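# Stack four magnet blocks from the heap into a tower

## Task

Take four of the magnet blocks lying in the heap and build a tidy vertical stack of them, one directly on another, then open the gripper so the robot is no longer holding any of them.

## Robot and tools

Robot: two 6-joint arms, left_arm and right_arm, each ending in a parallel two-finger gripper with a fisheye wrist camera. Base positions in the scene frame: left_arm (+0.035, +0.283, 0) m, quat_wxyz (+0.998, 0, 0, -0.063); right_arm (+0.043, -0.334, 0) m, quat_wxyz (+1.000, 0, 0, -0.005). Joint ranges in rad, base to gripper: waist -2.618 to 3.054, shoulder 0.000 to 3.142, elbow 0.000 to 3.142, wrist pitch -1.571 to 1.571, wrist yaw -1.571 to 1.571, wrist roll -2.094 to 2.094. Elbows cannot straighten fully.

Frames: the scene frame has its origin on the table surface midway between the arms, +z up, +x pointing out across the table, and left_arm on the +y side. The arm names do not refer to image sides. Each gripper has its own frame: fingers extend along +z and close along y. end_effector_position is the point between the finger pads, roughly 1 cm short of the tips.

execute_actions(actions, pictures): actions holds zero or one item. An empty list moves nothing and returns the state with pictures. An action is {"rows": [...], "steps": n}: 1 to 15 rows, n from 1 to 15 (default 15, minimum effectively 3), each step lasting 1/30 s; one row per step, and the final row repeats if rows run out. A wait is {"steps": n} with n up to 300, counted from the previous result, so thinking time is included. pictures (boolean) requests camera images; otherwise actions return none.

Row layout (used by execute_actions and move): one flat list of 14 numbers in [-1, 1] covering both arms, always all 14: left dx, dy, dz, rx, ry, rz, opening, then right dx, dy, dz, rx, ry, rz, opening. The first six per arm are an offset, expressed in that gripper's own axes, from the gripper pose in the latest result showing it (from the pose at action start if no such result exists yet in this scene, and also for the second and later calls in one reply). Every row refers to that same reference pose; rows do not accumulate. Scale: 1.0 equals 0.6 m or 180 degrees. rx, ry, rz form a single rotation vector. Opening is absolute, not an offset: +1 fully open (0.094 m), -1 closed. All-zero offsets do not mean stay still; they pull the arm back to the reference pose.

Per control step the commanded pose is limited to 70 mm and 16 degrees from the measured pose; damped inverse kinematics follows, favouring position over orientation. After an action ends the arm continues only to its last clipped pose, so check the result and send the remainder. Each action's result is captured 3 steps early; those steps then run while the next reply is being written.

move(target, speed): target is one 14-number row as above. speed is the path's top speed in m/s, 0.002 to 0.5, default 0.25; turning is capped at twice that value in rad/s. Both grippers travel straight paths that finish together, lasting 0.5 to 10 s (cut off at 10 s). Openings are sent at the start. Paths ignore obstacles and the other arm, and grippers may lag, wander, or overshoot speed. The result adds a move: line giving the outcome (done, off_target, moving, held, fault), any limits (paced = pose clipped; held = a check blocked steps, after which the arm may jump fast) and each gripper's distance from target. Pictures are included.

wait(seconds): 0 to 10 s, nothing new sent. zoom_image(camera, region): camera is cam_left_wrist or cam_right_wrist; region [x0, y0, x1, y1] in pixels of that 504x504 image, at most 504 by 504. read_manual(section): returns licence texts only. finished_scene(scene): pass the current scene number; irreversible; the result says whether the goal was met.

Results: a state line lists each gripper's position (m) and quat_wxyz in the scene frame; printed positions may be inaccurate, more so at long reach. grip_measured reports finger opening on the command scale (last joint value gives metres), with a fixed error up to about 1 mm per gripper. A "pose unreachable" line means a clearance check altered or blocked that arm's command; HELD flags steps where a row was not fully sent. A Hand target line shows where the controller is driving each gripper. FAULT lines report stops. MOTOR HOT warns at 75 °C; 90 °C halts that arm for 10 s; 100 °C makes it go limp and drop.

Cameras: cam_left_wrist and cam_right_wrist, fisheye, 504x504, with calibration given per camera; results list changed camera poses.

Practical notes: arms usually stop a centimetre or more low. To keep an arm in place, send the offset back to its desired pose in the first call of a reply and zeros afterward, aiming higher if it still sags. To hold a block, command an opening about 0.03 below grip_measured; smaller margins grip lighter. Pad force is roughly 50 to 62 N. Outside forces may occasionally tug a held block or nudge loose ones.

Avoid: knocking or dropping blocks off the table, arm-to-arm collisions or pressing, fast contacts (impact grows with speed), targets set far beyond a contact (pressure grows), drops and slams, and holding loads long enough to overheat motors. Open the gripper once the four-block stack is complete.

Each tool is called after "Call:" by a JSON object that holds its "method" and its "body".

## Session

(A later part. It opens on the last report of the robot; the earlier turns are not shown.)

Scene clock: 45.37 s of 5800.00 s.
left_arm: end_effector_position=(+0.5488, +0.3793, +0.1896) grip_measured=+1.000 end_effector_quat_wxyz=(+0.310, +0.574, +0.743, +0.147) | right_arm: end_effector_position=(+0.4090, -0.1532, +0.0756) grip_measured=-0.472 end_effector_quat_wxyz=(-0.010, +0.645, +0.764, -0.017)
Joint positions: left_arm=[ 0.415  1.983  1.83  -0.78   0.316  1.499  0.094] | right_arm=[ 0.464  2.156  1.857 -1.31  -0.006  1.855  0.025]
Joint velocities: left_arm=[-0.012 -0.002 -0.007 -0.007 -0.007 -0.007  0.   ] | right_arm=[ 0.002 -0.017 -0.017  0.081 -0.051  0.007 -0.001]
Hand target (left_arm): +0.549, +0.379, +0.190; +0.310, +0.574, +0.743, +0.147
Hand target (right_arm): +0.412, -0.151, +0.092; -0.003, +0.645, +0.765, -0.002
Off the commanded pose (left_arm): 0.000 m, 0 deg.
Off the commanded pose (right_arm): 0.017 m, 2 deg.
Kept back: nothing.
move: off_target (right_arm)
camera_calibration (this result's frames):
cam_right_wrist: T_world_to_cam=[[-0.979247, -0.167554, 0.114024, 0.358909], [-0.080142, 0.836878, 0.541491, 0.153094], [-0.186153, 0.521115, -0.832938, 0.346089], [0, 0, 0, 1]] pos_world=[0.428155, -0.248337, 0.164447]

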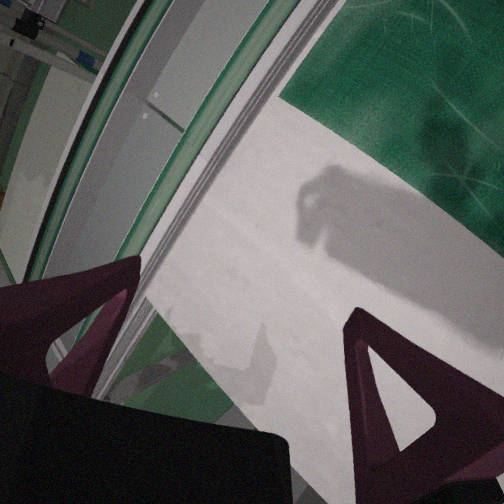

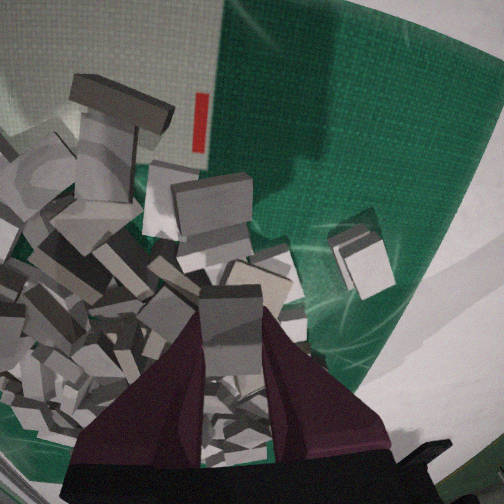

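Call:
{"method": "move", "body": {"target": [0,0,0,0,0,0,1,0.006,-0.139,-0.01,-0.016,0,-0.155,-0.53], "speed": 0.3}}

Call:
{"method": "move", "body": {"target": [0,0,0,0,0,0,1,0,0.004,0.05,-0.005,0,0,-0.53], "speed": 0.1}}

Call:
{"method": "zoom_image", "body": {"camera": "cam_right_wrist", "region": [150, 210, 320, 380]}}

Scene clock: 47.00 s of 5800.00 s.
left_arm: end_effector_position=(+0.5488, +0.3793, +0.1896) grip_measured=+1.000 end_effector_quat_wxyz=(+0.310, +0.574, +0.743, +0.147) | right_arm: end_effector_position=(+0.3274, -0.1652, +0.0768) grip_measured=-0.472 end_effector_quat_wxyz=(-0.006, +0.449, +0.894, -0.004)
Joint positions: left_arm=[ 0.415  1.983  1.83  -0.78   0.316  1.499  0.094] | right_arm=[ 0.54   1.824  1.388 -1.148 -0.006  1.46   0.025]
Joint velocities: left_arm=[ 0.002  0.017 -0.002 -0.11   0.022  0.022  0.   ] | right_arm=[-0.007  0.012 -0.022 -0.022  0.037  0.051 -0.001]
Hand target (left_arm): +0.549, +0.379, +0.190; +0.310, +0.574, +0.743, +0.147
Hand target (right_arm): +0.326, -0.164, +0.082; +0.002, +0.441, +0.897, +0.004
Off the commanded pose (left_arm): 0.000 m, 0 deg.
Off the commanded pose (right_arm): 0.008 m, 2 deg.
Kept back: nothing.
move: done
camera_calibration (this result's frames):
cam_right_wrist: T_world_to_cam=[[-0.798233, -0.596022, 0.0870729, 0.148865], [-0.45873, 0.695209, 0.5534, 0.255558], [-0.390372, 0.401799, -0.828352, 0.38492], [0, 0, 0, 1]] pos_world=[0.386323, -0.2436, 0.164461]

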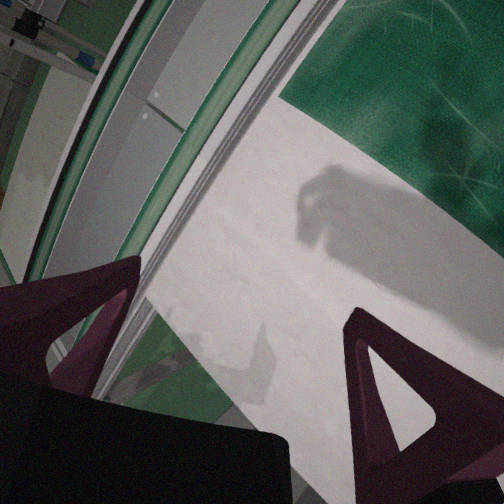

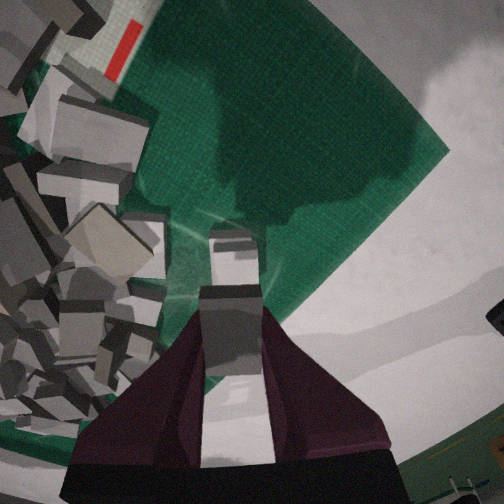

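Scene clock: 47.93 s of 5800.00 s.
left_arm: end_effector_position=(+0.5488, +0.3793, +0.1896) grip_measured=+1.000 end_effector_quat_wxyz=(+0.310, +0.574, +0.743, +0.147) | right_arm: end_effector_position=(+0.3299, -0.1632, +0.0485) grip_measured=-0.472 end_effector_quat_wxyz=(-0.002, +0.449, +0.894, +0.004)
Joint positions: left_arm=[ 0.415  1.983  1.83  -0.78   0.316  1.499  0.094] | right_arm=[ 0.54   1.847  1.303 -1.022 -0.008  1.46   0.025]
Joint velocities: left_arm=[-0.012 -0.002  0.017 -0.007  0.037  0.007  0.   ] | right_arm=[ 0.002 -0.007 -0.002  0.007 -0.037 -0.022 -0.001]
Hand target (left_arm): +0.549, +0.379, +0.190; +0.310, +0.574, +0.743, +0.147
Hand target (right_arm): +0.329, -0.164, +0.047; -0.002, +0.448, +0.894, +0.003
Off the commanded pose (left_arm): 0.000 m, 0 deg.
Off the commanded pose (right_arm): 0.002 m, 0 deg.
Kept back: nothing.
move: done
camera_calibration (this result's frames):
cam_right_wrist: T_world_to_cam=[[-0.799249, -0.596848, 0.0705262, 0.15555], [-0.465816, 0.689341, 0.554819, 0.272263], [-0.379759, 0.410587, -0.828976, 0.359629], [0, 0, 0, 1]] pos_world=[0.38772, -0.242501, 0.136097]

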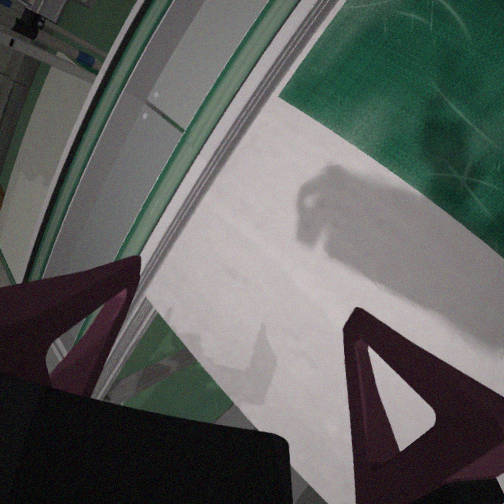

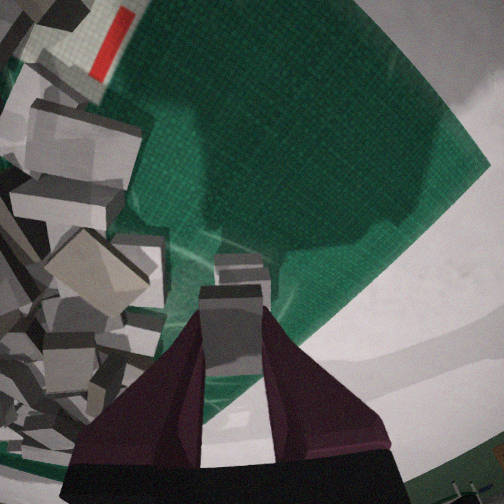

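Region (150, 210, 320, 380) of cam_right_wrist's 504x504 image, scaled by 2.965, with more detail than that image has.

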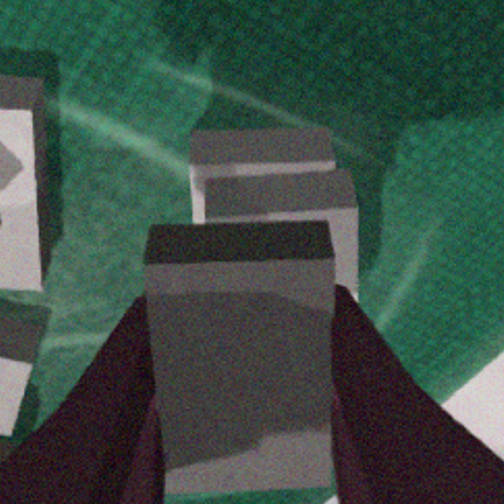

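Call:
{"method": "move", "body": {"target": [0,0,0,0,0,0,1,0.008,-0.012,0.008,0,-0.055,-0.006,-0.53], "speed": 0.1}}

Call:
{"method": "zoom_image", "body": {"camera": "cam_right_wrist", "region": [150, 210, 320, 380]}}

Scene clock: 49.47 s of 5800.00 s.
left_arm: end_effector_position=(+0.5488, +0.3793, +0.1896) grip_measured=+1.000 end_effector_quat_wxyz=(+0.310, +0.574, +0.743, +0.147) | right_arm: end_effector_position=(+0.3207, -0.1622, +0.0378) grip_measured=-0.472 end_effector_quat_wxyz=(+0.058, +0.439, +0.896, -0.037)
Joint positions: left_arm=[ 0.415  1.983  1.83  -0.78   0.316  1.499  0.094] | right_arm=[ 0.636  1.847  1.251 -0.986  0.137  1.538  0.025]
Joint velocities: left_arm=[-0.012 -0.007 -0.012 -0.11   0.066  0.066  0.   ] | right_arm=[-0.002  0.012  0.002 -0.11   0.022  0.037  0.   ]
Hand target (left_arm): +0.549, +0.379, +0.190; +0.310, +0.574, +0.743, +0.147
Hand target (right_arm): +0.321, -0.164, +0.043; +0.074, +0.439, +0.895, -0.036
Off the commanded pose (left_arm): 0.000 m, 0 deg.
Off the commanded pose (right_arm): 0.006 m, 2 deg.
Kept back: nothing.
move: done
camera_calibration (this result's frames):
cam_right_wrist: T_world_to_cam=[[-0.793671, -0.601536, 0.0907777, 0.146284], [-0.514116, 0.742998, 0.428531, 0.302198], [-0.325225, 0.293442, -0.898955, 0.313023], [0, 0, 0, 1]] pos_world=[0.373269, -0.228392, 0.138613]

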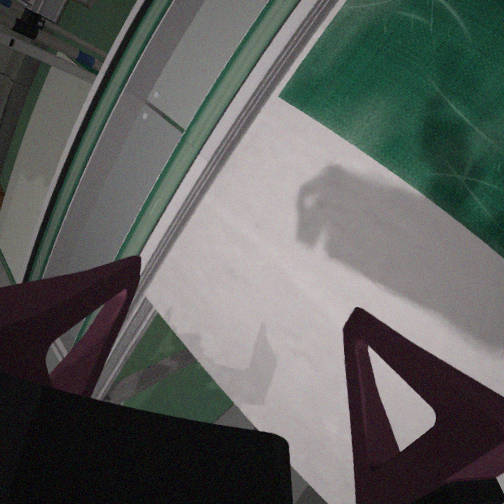

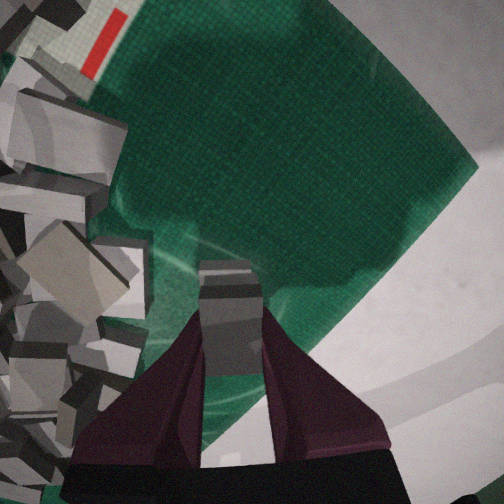

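Region (150, 210, 320, 380) of cam_right_wrist's 504x504 image, scaled by 2.965, with more detail than that image has.

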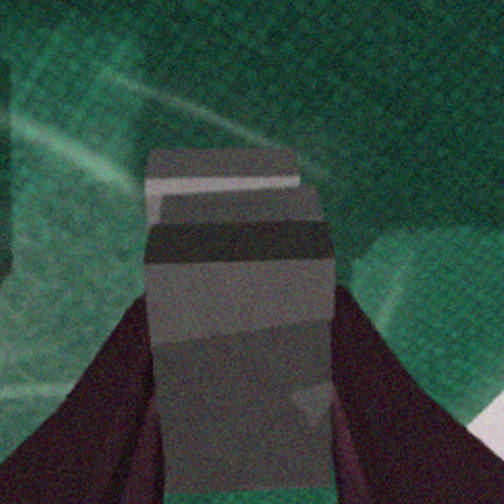

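Close enough; lower, release, then go for A.

Call:
{"method": "move", "body": {"target": [0,0,0,0,0,0,1,0.004,0.003,0.014,0,0,0,-0.53], "speed": 0.04}}

Call:
{"method": "move", "body": {"target": [0,0,0,0,0,0,1,0,0,0,0,0,0,-0.2]}}

Call:
{"method": "move", "body": {"target": [0,0,0,0,0,0,1,0,0,-0.11,0,0.045,0,-0.2]}}

Call:
{"method": "move", "body": {"target": [0,0,0,0,0,0,1,-0.125,0.09,0.0,0,0,-0.383,-0.2], "speed": 0.4}}

Call:
{"method": "move", "body": {"target": [0,0,0,0,0,0,1,0,0,0.04,0,-0.12,0,-0.2]}}

Scene clock: 50.40 s of 5800.00 s.
left_arm: end_effector_position=(+0.5488, +0.3793, +0.1896) grip_measured=+1.000 end_effector_quat_wxyz=(+0.310, +0.574, +0.743, +0.147) | right_arm: end_effector_position=(+0.3234, -0.1593, +0.0334) grip_measured=-0.472 end_effector_quat_wxyz=(+0.057, +0.440, +0.896, -0.033)
Joint positions: left_arm=[ 0.415  1.983  1.83  -0.78   0.316  1.499  0.094] | right_arm=[ 0.636  1.861  1.251 -0.966  0.132  1.539  0.025]
Joint velocities: left_arm=[ 0.002 -0.022  0.007 -0.037 -0.037  0.022  0.   ] | right_arm=[-0.022 -0.017 -0.002 -0.007  0.022 -0.007 -0.   ]
Hand target (left_arm): +0.549, +0.379, +0.190; +0.310, +0.574, +0.743, +0.147
Hand target (right_arm): +0.321, -0.160, +0.029; +0.058, +0.439, +0.896, -0.038
Off the commanded pose (left_arm): 0.000 m, 0 deg.
Off the commanded pose (right_arm): 0.005 m, 0 deg.
Kept back: nothing.
move: done
camera_calibration (this result's frames):
cam_right_wrist: T_world_to_cam=[[-0.794613, -0.601268, 0.0840667, 0.151104], [-0.514409, 0.740331, 0.432773, 0.302798], [-0.32245, 0.300642, -0.897575, 0.309299], [0, 0, 0, 1]] pos_world=[0.375565, -0.226305, 0.133873]

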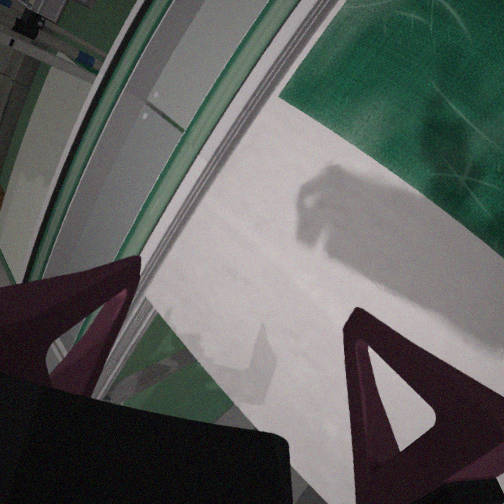

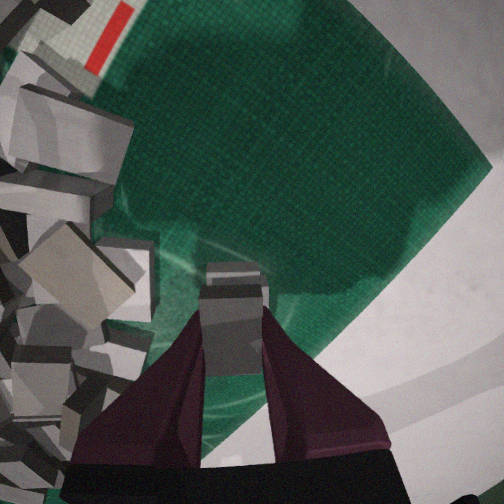

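Scene clock: 50.90 s of 5800.00 s.
left_arm: end_effector_position=(+0.5488, +0.3793, +0.1896) grip_measured=+1.000 end_effector_quat_wxyz=(+0.310, +0.574, +0.743, +0.147) | right_arm: end_effector_position=(+0.3236, -0.1589, +0.0334) grip_measured=-0.202 end_effector_quat_wxyz=(+0.057, +0.440, +0.896, -0.032)
Joint positions: left_arm=[ 0.415  1.983  1.83  -0.78   0.316  1.499  0.094] | right_arm=[ 0.636  1.861  1.251 -0.964  0.131  1.539  0.037]
Joint velocities: left_arm=[ 0.007  0.002  0.007  0.051 -0.051 -0.007  0.   ] | right_arm=[-0.002 -0.007 -0.002 -0.007 -0.007 -0.007 -0.   ]
Hand target (left_arm): +0.549, +0.379, +0.190; +0.310, +0.574, +0.743, +0.147
Hand target (right_arm): +0.323, -0.159, +0.033; +0.057, +0.440, +0.896, -0.033
Off the commanded pose (left_arm): 0.000 m, 0 deg.
Off the commanded pose (right_arm): 0.000 m, 0 deg.
Kept back: nothing.
move: done
camera_calibration (this result's frames):
cam_right_wrist: T_world_to_cam=[[-0.794663, -0.601416, 0.0825219, 0.151531], [-0.514651, 0.739545, 0.43383, 0.30254], [-0.321941, 0.302279, -0.897208, 0.3093], [0, 0, 0, 1]] pos_world=[0.375695, -0.226103, 0.133751]

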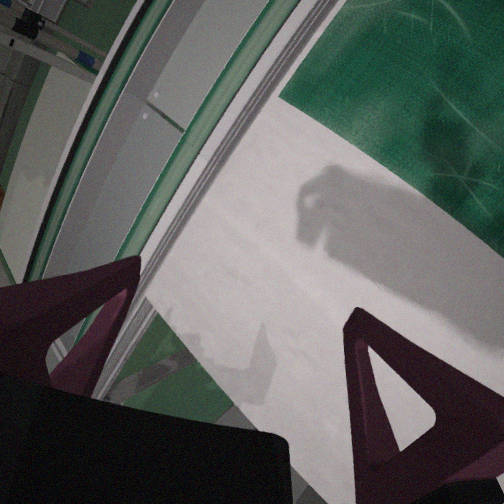

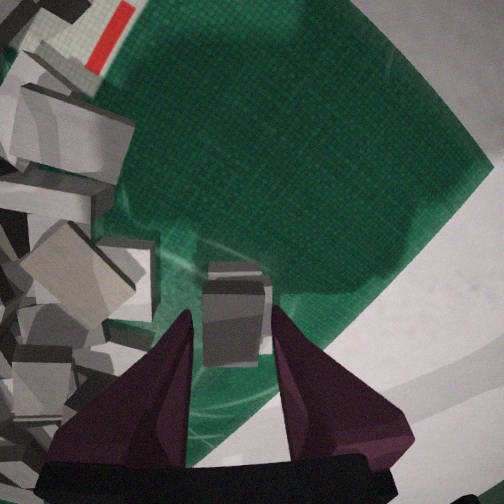

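Scene clock: 51.97 s of 5800.00 s.
left_arm: end_effector_position=(+0.5488, +0.3793, +0.1896) grip_measured=+1.000 end_effector_quat_wxyz=(+0.310, +0.574, +0.743, +0.147) | right_arm: end_effector_position=(+0.3130, -0.1503, +0.0900) grip_measured=-0.202 end_effector_quat_wxyz=(-0.011, +0.440, +0.898, -0.009)
Joint positions: left_arm=[ 0.415  1.983  1.83  -0.78   0.316  1.499  0.094] | right_arm=[ 0.6    1.812  1.427 -1.211 -0.01   1.5    0.037]
Joint velocities: left_arm=[-0.002  0.022  0.012 -0.022  0.095  0.037  0.   ] | right_arm=[-0.002 -0.032 -0.017  0.081 -0.051  0.007  0.   ]
Hand target (left_arm): +0.549, +0.379, +0.190; +0.310, +0.574, +0.743, +0.147
Hand target (right_arm): +0.317, -0.151, +0.099; -0.006, +0.441, +0.898, -0.000
Off the commanded pose (left_arm): 0.000 m, 0 deg.
Off the commanded pose (right_arm): 0.011 m, 1 deg.
Kept back: nothing.
move: off_target (right_arm)
camera_calibration (this result's frames):
cam_right_wrist: T_world_to_cam=[[-0.785312, -0.610982, 0.0999298, 0.137681], [-0.464883, 0.688558, 0.556571, 0.231896], [-0.408862, 0.390626, -0.824768, 0.388079], [0, 0, 0, 1]] pos_world=[0.374598, -0.227147, 0.17725]

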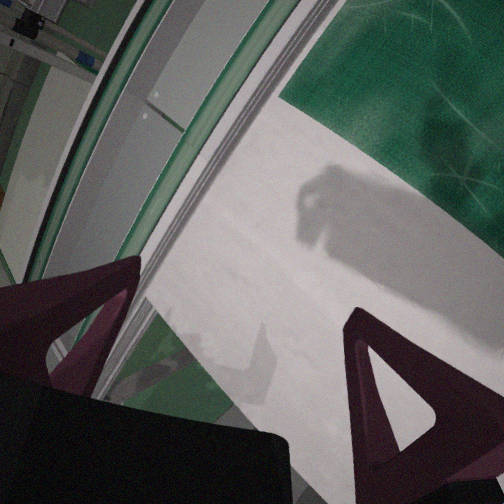

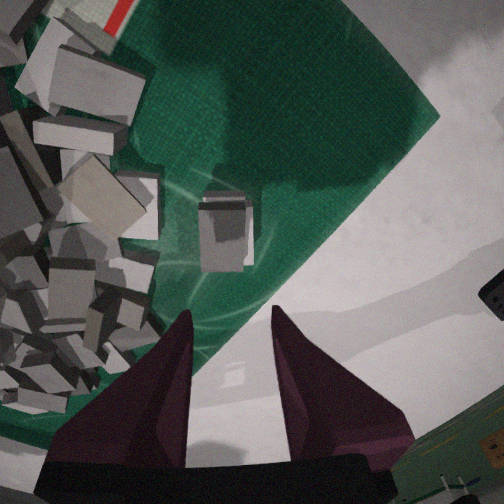

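Scene clock: 54.17 s of 5800.00 s.
left_arm: end_effector_position=(+0.5488, +0.3793, +0.1896) grip_measured=+1.000 end_effector_quat_wxyz=(+0.310, +0.574, +0.743, +0.147) | right_arm: end_effector_position=(+0.3937, -0.1747, +0.0849) grip_measured=-0.202 end_effector_quat_wxyz=(-0.023, -0.146, +0.989, -0.001)
Joint positions: left_arm=[ 0.415  1.983  1.83  -0.78   0.316  1.499  0.094] | right_arm=[ 0.43   2.061  1.748 -1.302 -0.01   0.126  0.037]
Joint velocities: left_arm=[ 0.002 -0.002 -0.012  0.022  0.037  0.037  0.   ] | right_arm=[-0.007  0.007  0.017 -0.022 -0.037 -0.066 -0.   ]
Hand target (left_arm): +0.549, +0.379, +0.190; +0.310, +0.574, +0.743, +0.147
Hand target (right_arm): +0.402, -0.176, +0.090; -0.012, -0.146, +0.989, +0.000
Off the commanded pose (left_arm): 0.000 m, 0 deg.
Off the commanded pose (right_arm): 0.009 m, 1 deg.
Kept back: nothing.
move: done
camera_calibration (this result's frames):
cam_right_wrist: T_world_to_cam=[[0.291447, -0.953953, 0.070936, -0.294735], [-0.786591, -0.196795, 0.585274, 0.258639], [-0.544364, -0.226374, -0.807727, 0.370485], [0, 0, 0, 1]] pos_world=[0.491021, -0.146397, 0.168783]

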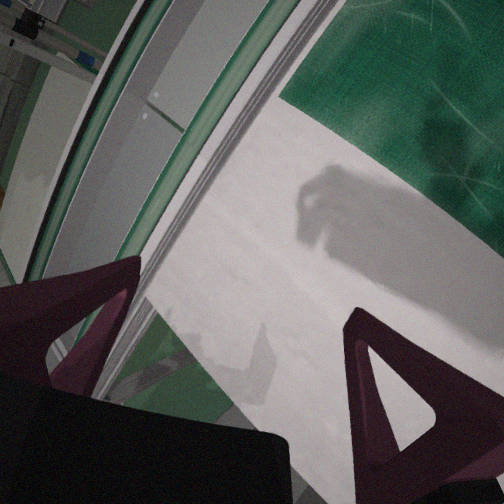

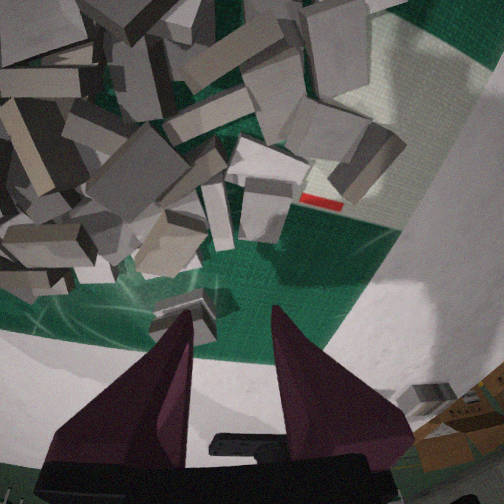

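Scene clock: 55.67 s of 5800.00 s.
left_arm: end_effector_position=(+0.5488, +0.3793, +0.1896) grip_measured=+1.000 end_effector_quat_wxyz=(+0.310, +0.574, +0.743, +0.147) | right_arm: end_effector_position=(+0.3925, -0.1776, +0.0524) grip_measured=-0.202 end_effector_quat_wxyz=(+0.148, -0.146, +0.978, +0.026)
Joint positions: left_arm=[ 0.415  1.983  1.83  -0.78   0.316  1.499  0.094] | right_arm=[ 0.444  1.772  1.177 -0.676  0.033  0.133  0.037]
Joint velocities: left_arm=[ 0.007 -0.007 -0.002 -0.095 -0.037 -0.007  0.   ] | right_arm=[ 0.002  0.002 -0.017 -0.022  0.007 -0.007 -0.001]
Hand target (left_arm): +0.549, +0.379, +0.190; +0.310, +0.574, +0.743, +0.147
Hand target (right_arm): +0.393, -0.175, +0.059; +0.163, -0.146, +0.975, +0.025
Off the commanded pose (left_arm): 0.000 m, 0 deg.
Off the commanded pose (right_arm): 0.009 m, 2 deg.
Kept back: nothing.
move: done
camera_calibration (this result's frames):
cam_right_wrist: T_world_to_cam=[[0.270828, -0.960485, 0.0641985, -0.287547], [-0.9298, -0.243742, 0.275792, 0.340178], [-0.249246, -0.134384, -0.959071, 0.251333], [0, 0, 0, 1]] pos_world=[0.456817, -0.159493, 0.165688]

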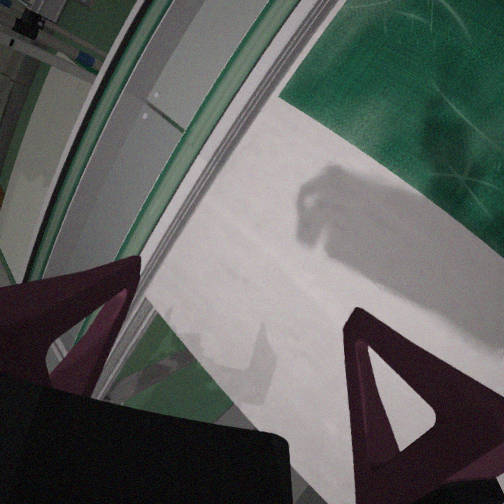

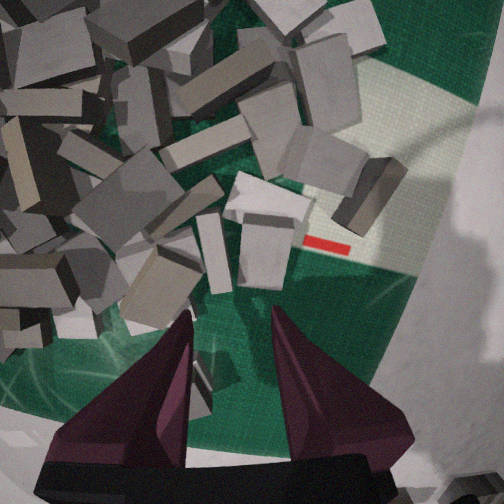

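Call:
{"method": "move", "body": {"target": [0,0,0,0,0,0,1,-0.022,-0.033,0.004,0,-0.008,0.04,-0.32], "speed": 0.15}}

Scene clock: 56.70 s of 5800.00 s.
left_arm: end_effector_position=(+0.5488, +0.3793, +0.1896) grip_measured=+1.000 end_effector_quat_wxyz=(+0.310, +0.574, +0.743, +0.147) | right_arm: end_effector_position=(+0.4008, -0.1948, +0.0485) grip_measured=-0.318 end_effector_quat_wxyz=(+0.145, -0.092, +0.985, +0.029)
Joint positions: left_arm=[ 0.415  1.983  1.83  -0.78   0.316  1.499  0.094] | right_arm=[ 0.391  1.784  1.177 -0.668  0.026  0.192  0.032]
Joint velocities: left_arm=[ 0.002 -0.007 -0.002 -0.007  0.007 -0.007  0.   ] | right_arm=[ 0.002 -0.012 -0.012  0.081 -0.022  0.051  0.   ]
Hand target (left_arm): +0.549, +0.379, +0.190; +0.310, +0.574, +0.743, +0.147
Hand target (right_arm): +0.411, -0.193, +0.054; +0.158, -0.084, +0.983, +0.037
Off the commanded pose (left_arm): 0.000 m, 0 deg.
Off the commanded pose (right_arm): 0.012 m, 2 deg.
Kept back: nothing.
move: off_target (right_arm)
camera_calibration (this result's frames):
cam_right_wrist: T_world_to_cam=[[0.16746, -0.985008, 0.0414355, -0.268301], [-0.947549, -0.149202, 0.282649, 0.370018], [-0.272229, -0.0865946, -0.958328, 0.265865], [0, 0, 0, 1]] pos_world=[0.467916, -0.186048, 0.161318]

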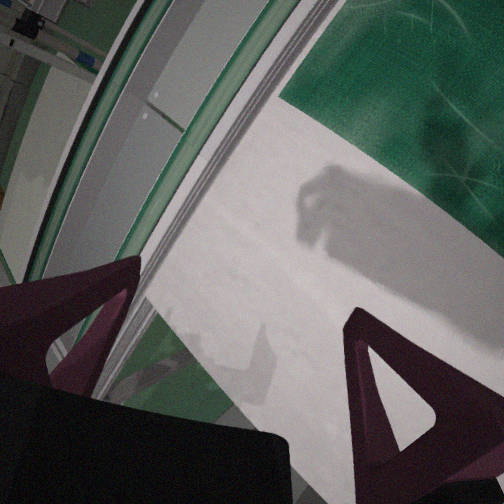

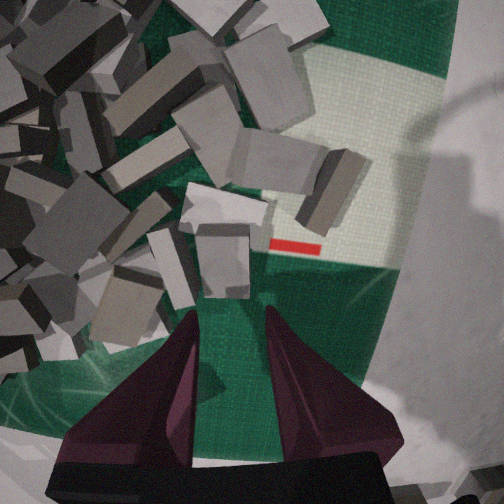

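Call:
{"method": "move", "body": {"target": [0,0,0,0,0,0,1,-0.014,0.009,0.056,0,0,-0.01,-0.32], "speed": 0.07}}

Scene clock: 57.67 s of 5800.00 s.
left_arm: end_effector_position=(+0.5488, +0.3793, +0.1896) grip_measured=+1.000 end_effector_quat_wxyz=(+0.310, +0.574, +0.743, +0.147) | right_arm: end_effector_position=(+0.4047, -0.1932, +0.0340) grip_measured=-0.318 end_effector_quat_wxyz=(+0.139, -0.101, +0.985, +0.026)
Joint positions: left_arm=[ 0.415  1.983  1.83  -0.78   0.316  1.499  0.094] | right_arm=[ 0.391  1.83   1.177 -0.636  0.026  0.172  0.032]
Joint velocities: left_arm=[-0.007 -0.007 -0.022  0.081 -0.051  0.022  0.   ] | right_arm=[ 0.007  0.002 -0.012  0.037  0.037 -0.051  0.   ]
Hand target (left_arm): +0.549, +0.379, +0.190; +0.310, +0.574, +0.743, +0.147
Hand target (right_arm): +0.416, -0.186, +0.020; +0.145, -0.107, +0.983, +0.027
Off the commanded pose (left_arm): 0.000 m, 0 deg.
Off the commanded pose (right_arm): 0.021 m, 1 deg.
Kept back: nothing.
move: off_target (right_arm)
camera_calibration (this result's frames):
cam_right_wrist: T_world_to_cam=[[0.186394, -0.981238, 0.0492857, -0.273955], [-0.941453, -0.164042, 0.294543, 0.372259], [-0.280932, -0.101301, -0.954366, 0.253752], [0, 0, 0, 1]] pos_world=[0.472815, -0.182043, 0.146028]

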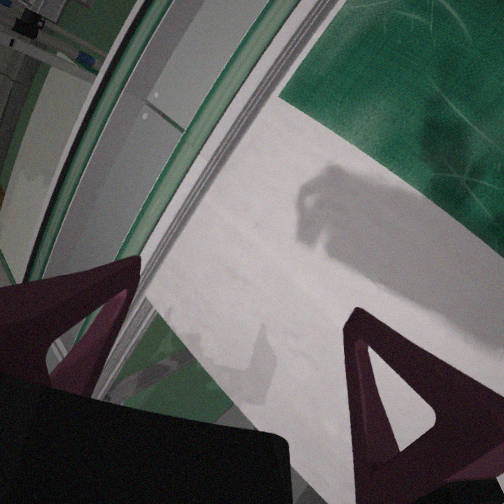

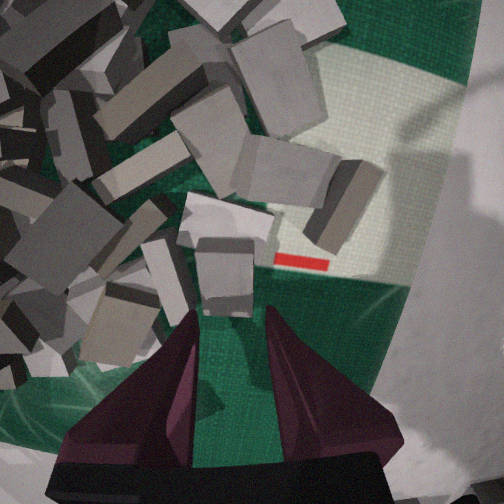

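Call:
{"method": "move", "body": {"target": [0,0,0,0,0,0,1,-0.012,0.01,0.045,0,0,0,-0.34], "speed": 0.1}}

Scene clock: 58.60 s of 5800.00 s.
left_arm: end_effector_position=(+0.5488, +0.3793, +0.1896) grip_measured=+1.000 end_effector_quat_wxyz=(+0.310, +0.574, +0.743, +0.147) | right_arm: end_effector_position=(+0.4050, -0.1930, +0.0336) grip_measured=-0.338 end_effector_quat_wxyz=(+0.135, -0.102, +0.985, +0.025)
Joint positions: left_arm=[ 0.415  1.983  1.83  -0.78   0.316  1.499  0.094] | right_arm=[ 0.391  1.837  1.187 -0.646  0.026  0.17   0.031]
Joint velocities: left_arm=[-0.002  0.017  0.002 -0.066  0.037  0.022  0.   ] | right_arm=[-0.007  0.007  0.017 -0.007 -0.11   0.066  0.001]
Hand target (left_arm): +0.549, +0.379, +0.190; +0.310, +0.574, +0.743, +0.147
Hand target (right_arm): +0.415, -0.185, +0.012; +0.138, -0.102, +0.985, +0.026
Off the commanded pose (left_arm): 0.000 m, 0 deg.
Off the commanded pose (right_arm): 0.028 m, 0 deg.
Kept back: nothing.
move: off_target (right_arm)
camera_calibration (this result's frames):
cam_right_wrist: T_world_to_cam=[[0.188541, -0.980726, 0.0512641, -0.274696], [-0.939085, -0.16477, 0.301612, 0.371412], [-0.287352, -0.105008, -0.952052, 0.255269], [0, 0, 0, 1]] pos_world=[0.473931, -0.181399, 0.145089]

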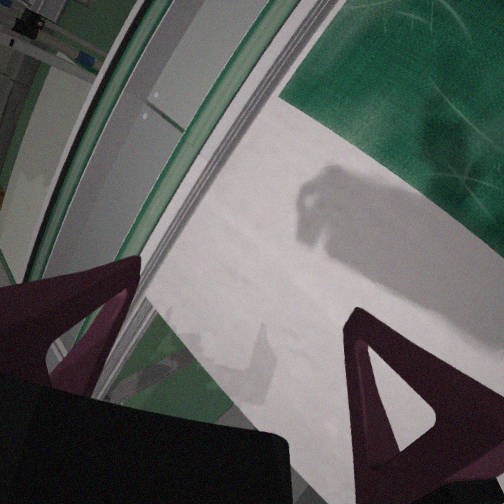

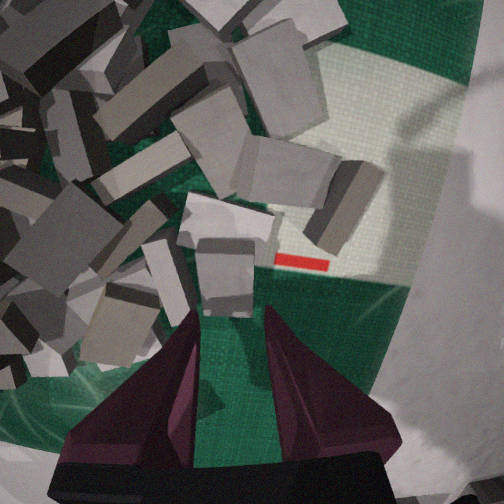

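Call:
{"method": "move", "body": {"target": [0,0,0,0,0,0,1,0.03,0,-0.025,0,0,0,-0.28], "speed": 0.1}}

Call:
{"method": "move", "body": {"target": [0,0,0,0,0,0,1,0.01,0.01,0.03,0,-0.01,0,-0.28], "speed": 0.07}}

Scene clock: 59.60 s of 5800.00 s.
left_arm: end_effector_position=(+0.5488, +0.3793, +0.1896) grip_measured=+1.000 end_effector_quat_wxyz=(+0.310, +0.574, +0.743, +0.147) | right_arm: end_effector_position=(+0.3872, -0.2002, +0.0374) grip_measured=-0.282 end_effector_quat_wxyz=(+0.129, -0.101, +0.986, +0.023)
Joint positions: left_arm=[ 0.415  1.983  1.83  -0.78   0.316  1.499  0.094] | right_arm=[ 0.391  1.774  1.127 -0.662  0.026  0.174  0.034]
Joint velocities: left_arm=[ 0.007  0.012  0.017  0.007 -0.051  0.095  0.   ] | right_arm=[-0.007  0.002 -0.002 -0.007  0.037 -0.022 -0.   ]
Hand target (left_arm): +0.549, +0.379, +0.190; +0.310, +0.574, +0.743, +0.147
Hand target (right_arm): +0.384, -0.197, +0.042; +0.135, -0.102, +0.985, +0.025
Off the commanded pose (left_arm): 0.000 m, 0 deg.
Off the commanded pose (right_arm): 0.007 m, 1 deg.
Kept back: nothing.
move: done
camera_calibration (this result's frames):
cam_right_wrist: T_world_to_cam=[[0.185214, -0.981287, 0.0526368, -0.277399], [-0.935941, -0.159823, 0.313801, 0.351718], [-0.299516, -0.107385, -0.948029, 0.257082], [0, 0, 0, 1]] pos_world=[0.457566, -0.188389, 0.147953]

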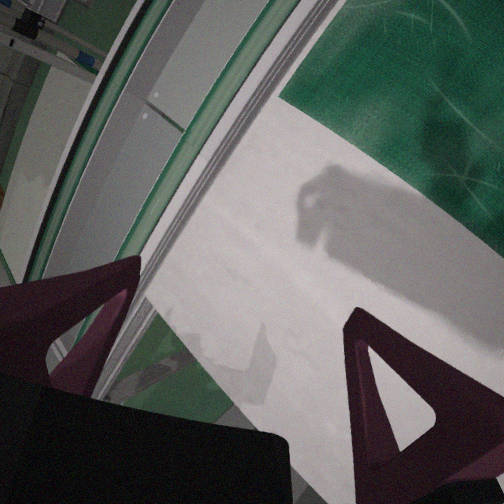

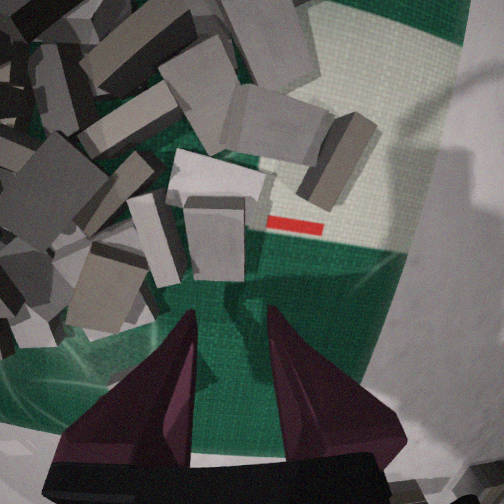

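Scene clock: 60.57 s of 5800.00 s.
left_arm: end_effector_position=(+0.5488, +0.3793, +0.1896) grip_measured=+1.000 end_effector_quat_wxyz=(+0.310, +0.574, +0.743, +0.147) | right_arm: end_effector_position=(+0.3867, -0.1954, +0.0244) grip_measured=-0.282 end_effector_quat_wxyz=(+0.146, -0.100, +0.984, +0.030)
Joint positions: left_arm=[ 0.415  1.983  1.83  -0.78   0.316  1.499  0.094] | right_arm=[ 0.404  1.774  1.059 -0.559  0.026  0.188  0.034]
Joint velocities: left_arm=[-0.002 -0.002 -0.022  0.051  0.051 -0.081  0.   ] | right_arm=[ 0.002 -0.002 -0.002 -0.051  0.095  0.051 -0.001]
Hand target (left_arm): +0.549, +0.379, +0.190; +0.310, +0.574, +0.743, +0.147
Hand target (right_arm): +0.385, -0.194, +0.019; +0.144, -0.100, +0.984, +0.025
Off the commanded pose (left_arm): 0.000 m, 0 deg.
Off the commanded pose (right_arm): 0.006 m, 1 deg.
Kept back: nothing.
move: done
camera_calibration (this result's frames):
cam_right_wrist: T_world_to_cam=[[0.183458, -0.982139, 0.0417889, -0.271123], [-0.945534, -0.164673, 0.280798, 0.359631], [-0.268901, -0.0910276, -0.958857, 0.236696], [0, 0, 0, 1]] pos_world=[0.453431, -0.185514, 0.137303]

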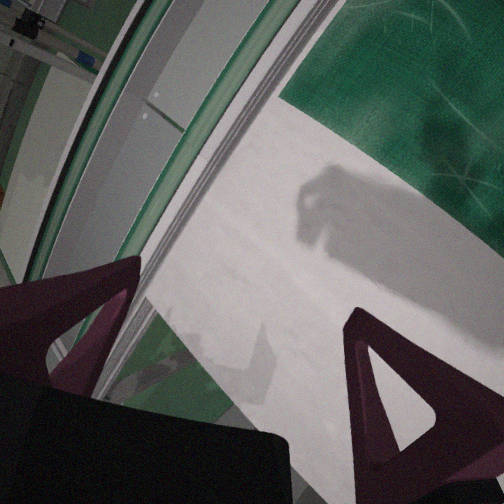

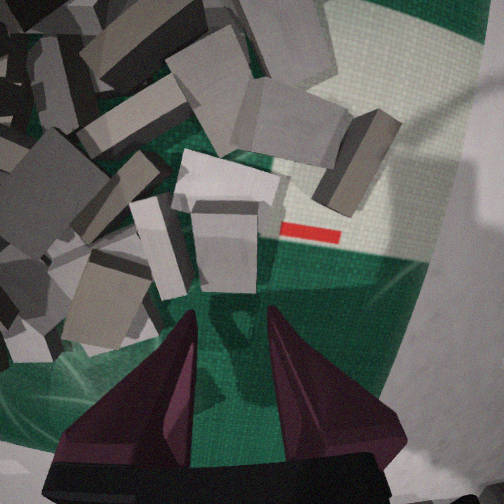

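Call:
{"method": "move", "body": {"target": [0,0,0,0,0,0,1,-0.058,0.003,0.02,0,0,0,-0.3], "speed": 0.07}}

Scene clock: 61.67 s of 5800.00 s.
left_arm: end_effector_position=(+0.5488, +0.3793, +0.1896) grip_measured=+1.000 end_effector_quat_wxyz=(+0.310, +0.574, +0.743, +0.147) | right_arm: end_effector_position=(+0.4100, -0.1873, +0.0167) grip_measured=-0.298 end_effector_quat_wxyz=(+0.131, -0.102, +0.986, +0.025)
Joint positions: left_arm=[ 0.415  1.983  1.83  -0.78   0.316  1.499  0.094] | right_arm=[ 0.4    1.894  1.19  -0.601  0.026  0.179  0.033]
Joint velocities: left_arm=[-0.012  0.002  0.012  0.125 -0.051 -0.066  0.   ] | right_arm=[-0.002 -0.007 -0.002 -0.007 -0.037 -0.007 -0.   ]
Hand target (left_arm): +0.549, +0.379, +0.190; +0.310, +0.574, +0.743, +0.147
Hand target (right_arm): +0.422, -0.187, +0.024; +0.146, -0.100, +0.984, +0.030
Off the commanded pose (left_arm): 0.000 m, 0 deg.
Off the commanded pose (right_arm): 0.014 m, 2 deg.
Kept back: nothing.
move: off_target (right_arm)
camera_calibration (this result's frames):
cam_right_wrist: T_world_to_cam=[[0.188873, -0.980716, 0.050225, -0.269262], [-0.93683, -0.164616, 0.308629, 0.381152], [-0.29441, -0.105344, -0.949856, 0.244019], [0, 0, 0, 1]] pos_world=[0.479773, -0.17562, 0.127672]

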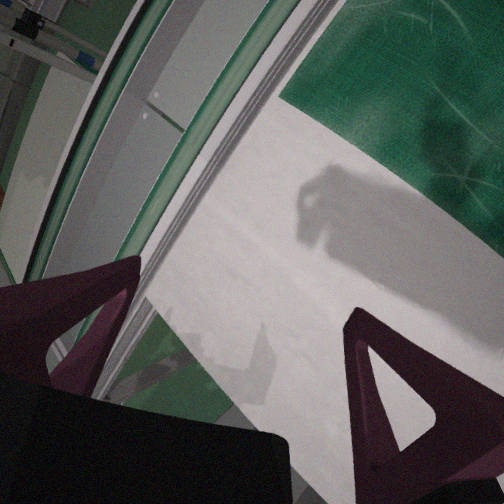

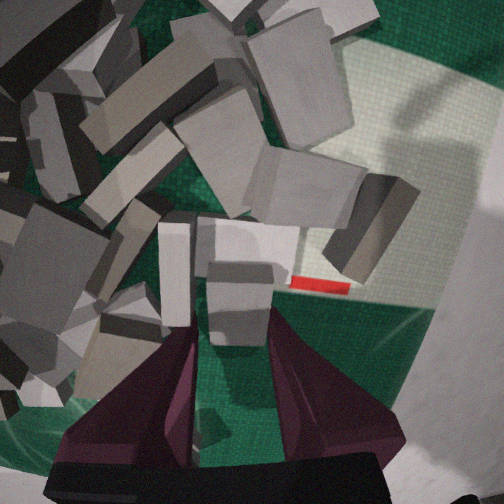

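Call:
{"method": "move", "body": {"target": [0,0,0,0,0,0,1,0,0,0,0,0,0,-0.53]}}

Call:
{"method": "move", "body": {"target": [0,0,0,0,0,0,1,-0.01,0,-0.135,0,0.075,0,-0.53], "speed": 0.15}}

Scene clock: 62.60 s of 5800.00 s.
left_arm: end_effector_position=(+0.5488, +0.3793, +0.1896) grip_measured=+1.000 end_effector_quat_wxyz=(+0.310, +0.574, +0.743, +0.147) | right_arm: end_effector_position=(+0.4097, -0.1873, +0.0166) grip_measured=-0.477 end_effector_quat_wxyz=(+0.131, -0.102, +0.986, +0.025)
Joint positions: left_arm=[ 0.415  1.983  1.83  -0.78   0.316  1.499  0.094] | right_arm=[ 0.4    1.894  1.19  -0.602  0.025  0.179  0.025]
Joint velocities: left_arm=[-0.007  0.002  0.002 -0.007 -0.007 -0.007  0.   ] | right_arm=[ 0.007 -0.012  0.002  0.007 -0.007  0.022 -0.   ]
Hand target (left_arm): +0.549, +0.379, +0.190; +0.310, +0.574, +0.743, +0.147
Hand target (right_arm): +0.410, -0.187, +0.017; +0.131, -0.102, +0.986, +0.025
Off the commanded pose (left_arm): 0.000 m, 0 deg.
Off the commanded pose (right_arm): 0.000 m, 0 deg.
Kept back: nothing.
move: done
camera_calibration (this result's frames):
cam_right_wrist: T_world_to_cam=[[0.189155, -0.980683, 0.0498064, -0.269298], [-0.936273, -0.164835, 0.310196, 0.380522], [-0.295994, -0.105307, -0.949367, 0.244453], [0, 0, 0, 1]] pos_world=[0.479569, -0.17563, 0.127452]

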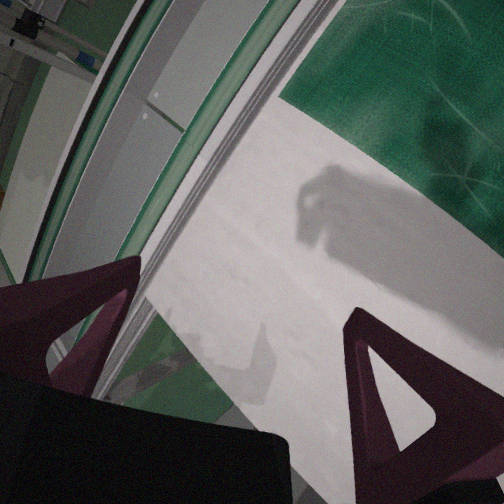

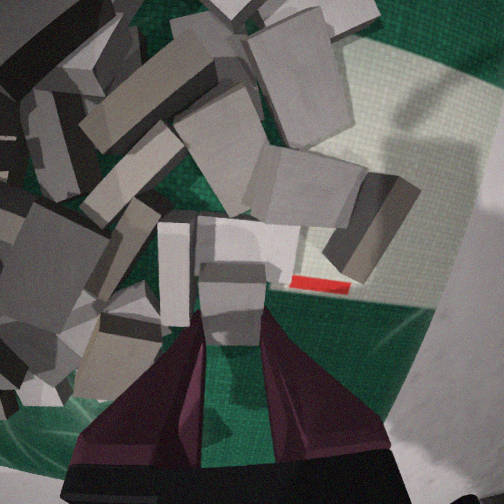

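Scene clock: 64.07 s of 5800.00 s.
left_arm: end_effector_position=(+0.5488, +0.3793, +0.1896) grip_measured=+1.000 end_effector_quat_wxyz=(+0.310, +0.574, +0.743, +0.147) | right_arm: end_effector_position=(+0.3847, -0.1905, +0.0886) grip_measured=-0.477 end_effector_quat_wxyz=(+0.001, -0.107, +0.994, +0.006)
Joint positions: left_arm=[ 0.415  1.983  1.83  -0.78   0.316  1.499  0.094] | right_arm=[ 0.4    1.952  1.605 -1.219 -0.011  0.175  0.025]
Joint velocities: left_arm=[ 0.002 -0.017 -0.002 -0.051  0.066 -0.007  0.   ] | right_arm=[ 0.002  0.007  0.007 -0.022 -0.007 -0.022 -0.001]
Hand target (left_arm): +0.549, +0.379, +0.190; +0.310, +0.574, +0.743, +0.147
Hand target (right_arm): +0.394, -0.191, +0.097; +0.014, -0.103, +0.994, +0.014
Off the commanded pose (left_arm): 0.000 m, 0 deg.
Off the commanded pose (right_arm): 0.013 m, 2 deg.
Kept back: nothing.
move: off_target (right_arm)
camera_calibration (this result's frames):
cam_right_wrist: T_world_to_cam=[[0.212549, -0.975116, 0.0630257, -0.28041], [-0.825606, -0.14471, 0.545375, 0.274707], [-0.522683, -0.167953, -0.835819, 0.370302], [0, 0, 0, 1]] pos_world=[0.479951, -0.171486, 0.17736]

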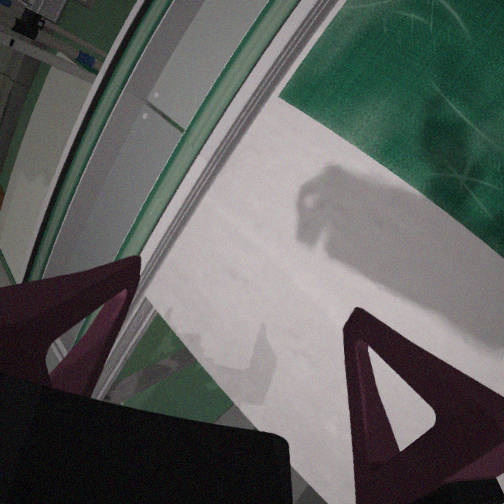

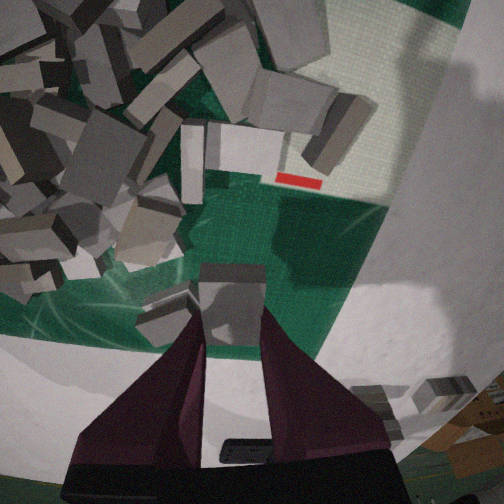

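Call:
{"method": "move", "body": {"target": [0,0,0,0,0,0,1,0.094,0.082,-0.01,0,-0.005,0.357,-0.53], "speed": 0.3}}

Call:
{"method": "move", "body": {"target": [0,0,0,0,0,0,1,0,-0.003,0.05,-0.003,0.02,0,-0.53], "speed": 0.1}}

Call:
{"method": "zoom_image", "body": {"camera": "cam_right_wrist", "region": [150, 200, 320, 370]}}

Scene clock: 66.80 s of 5800.00 s.
left_arm: end_effector_position=(+0.5488, +0.3793, +0.1896) grip_measured=+1.000 end_effector_quat_wxyz=(+0.310, +0.574, +0.743, +0.147) | right_arm: end_effector_position=(+0.3205, -0.1554, +0.0869) grip_measured=-0.479 end_effector_quat_wxyz=(-0.007, +0.438, +0.899, -0.001)
Joint positions: left_arm=[ 0.415  1.983  1.83  -0.78   0.316  1.499  0.094] | right_arm=[ 0.574  1.812  1.413 -1.182 -0.011  1.471  0.024]
Joint velocities: left_arm=[ 0.007  0.007 -0.007 -0.095 -0.007  0.095  0.   ] | right_arm=[-0.027  0.007 -0.007 -0.037  0.007 -0.022  0.   ]
Hand target (left_arm): +0.549, +0.379, +0.190; +0.310, +0.574, +0.743, +0.147
Hand target (right_arm): +0.319, -0.155, +0.093; +0.005, +0.438, +0.899, +0.005
Off the commanded pose (left_arm): 0.000 m, 0 deg.
Off the commanded pose (right_arm): 0.008 m, 2 deg.
Kept back: nothing.
move: done
camera_calibration (this result's frames):
cam_right_wrist: T_world_to_cam=[[-0.784409, -0.614643, 0.0831666, 0.14134], [-0.474404, 0.680928, 0.557922, 0.242397], [-0.399553, 0.398185, -0.825716, 0.388796], [0, 0, 0, 1]] pos_world=[0.381207, -0.232994, 0.174042]

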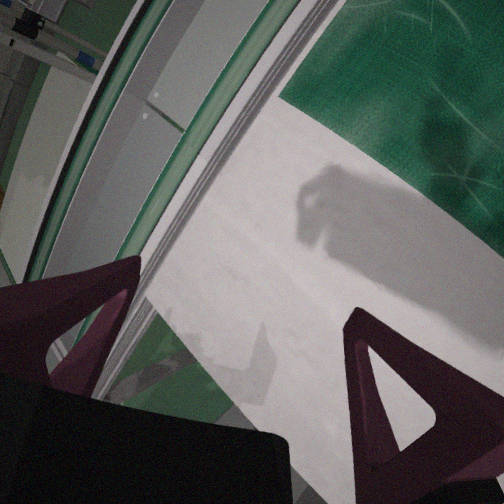

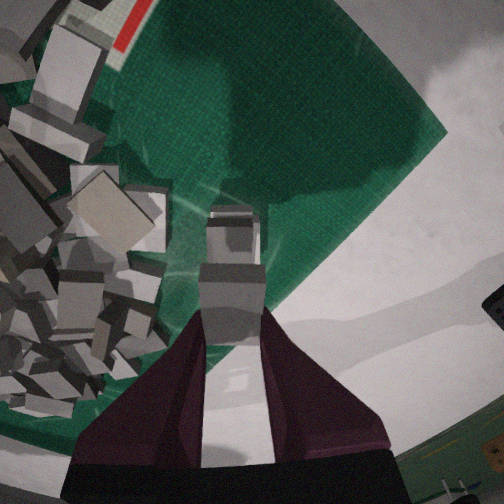

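Scene clock: 67.77 s of 5800.00 s.
left_arm: end_effector_position=(+0.5488, +0.3793, +0.1896) grip_measured=+1.000 end_effector_quat_wxyz=(+0.310, +0.574, +0.743, +0.147) | right_arm: end_effector_position=(+0.3184, -0.1533, +0.0589) grip_measured=-0.479 end_effector_quat_wxyz=(-0.032, +0.437, +0.899, +0.018)
Joint positions: left_arm=[ 0.415  1.983  1.83  -0.78   0.316  1.499  0.094] | right_arm=[ 0.548  1.828  1.319 -1.067 -0.074  1.443  0.024]
Joint velocities: left_arm=[-0.017  0.017  0.002 -0.022 -0.007 -0.081  0.   ] | right_arm=[-0.002 -0.007  0.007  0.007 -0.022  0.037 -0.   ]
Hand target (left_arm): +0.549, +0.379, +0.190; +0.310, +0.574, +0.743, +0.147
Hand target (right_arm): +0.319, -0.156, +0.057; -0.033, +0.438, +0.898, +0.018
Off the commanded pose (left_arm): 0.000 m, 0 deg.
Off the commanded pose (right_arm): 0.004 m, 0 deg.
Kept back: nothing.
move: done
camera_calibration (this result's frames):
cam_right_wrist: T_world_to_cam=[[-0.780585, -0.620977, 0.0712323, 0.141844], [-0.459258, 0.647107, 0.608552, 0.242603], [-0.423992, 0.442312, -0.790311, 0.37653], [0, 0, 0, 1]] pos_world=[0.381784, -0.235452, 0.139835]

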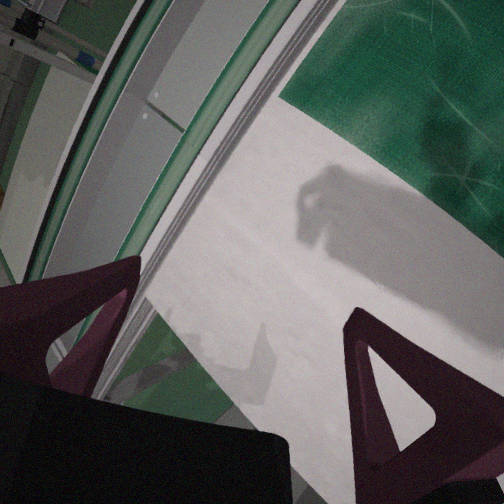

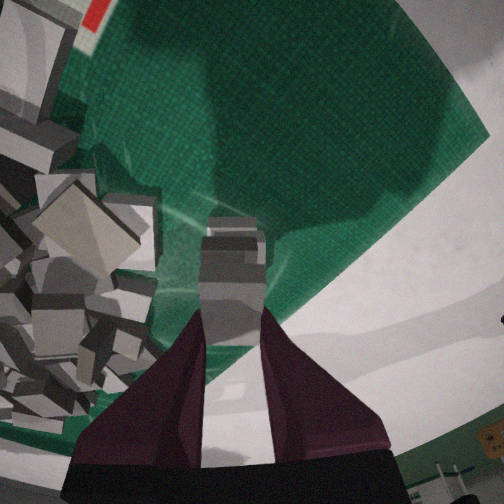

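Region (150, 200, 320, 370) of cam_right_wrist's 504x504 image, scaled by 2.965, with more detail than that image has.

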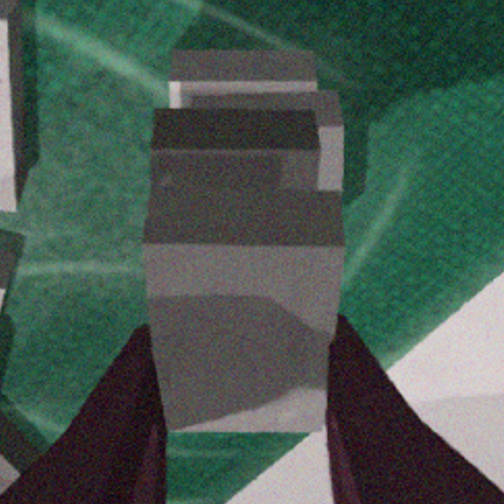

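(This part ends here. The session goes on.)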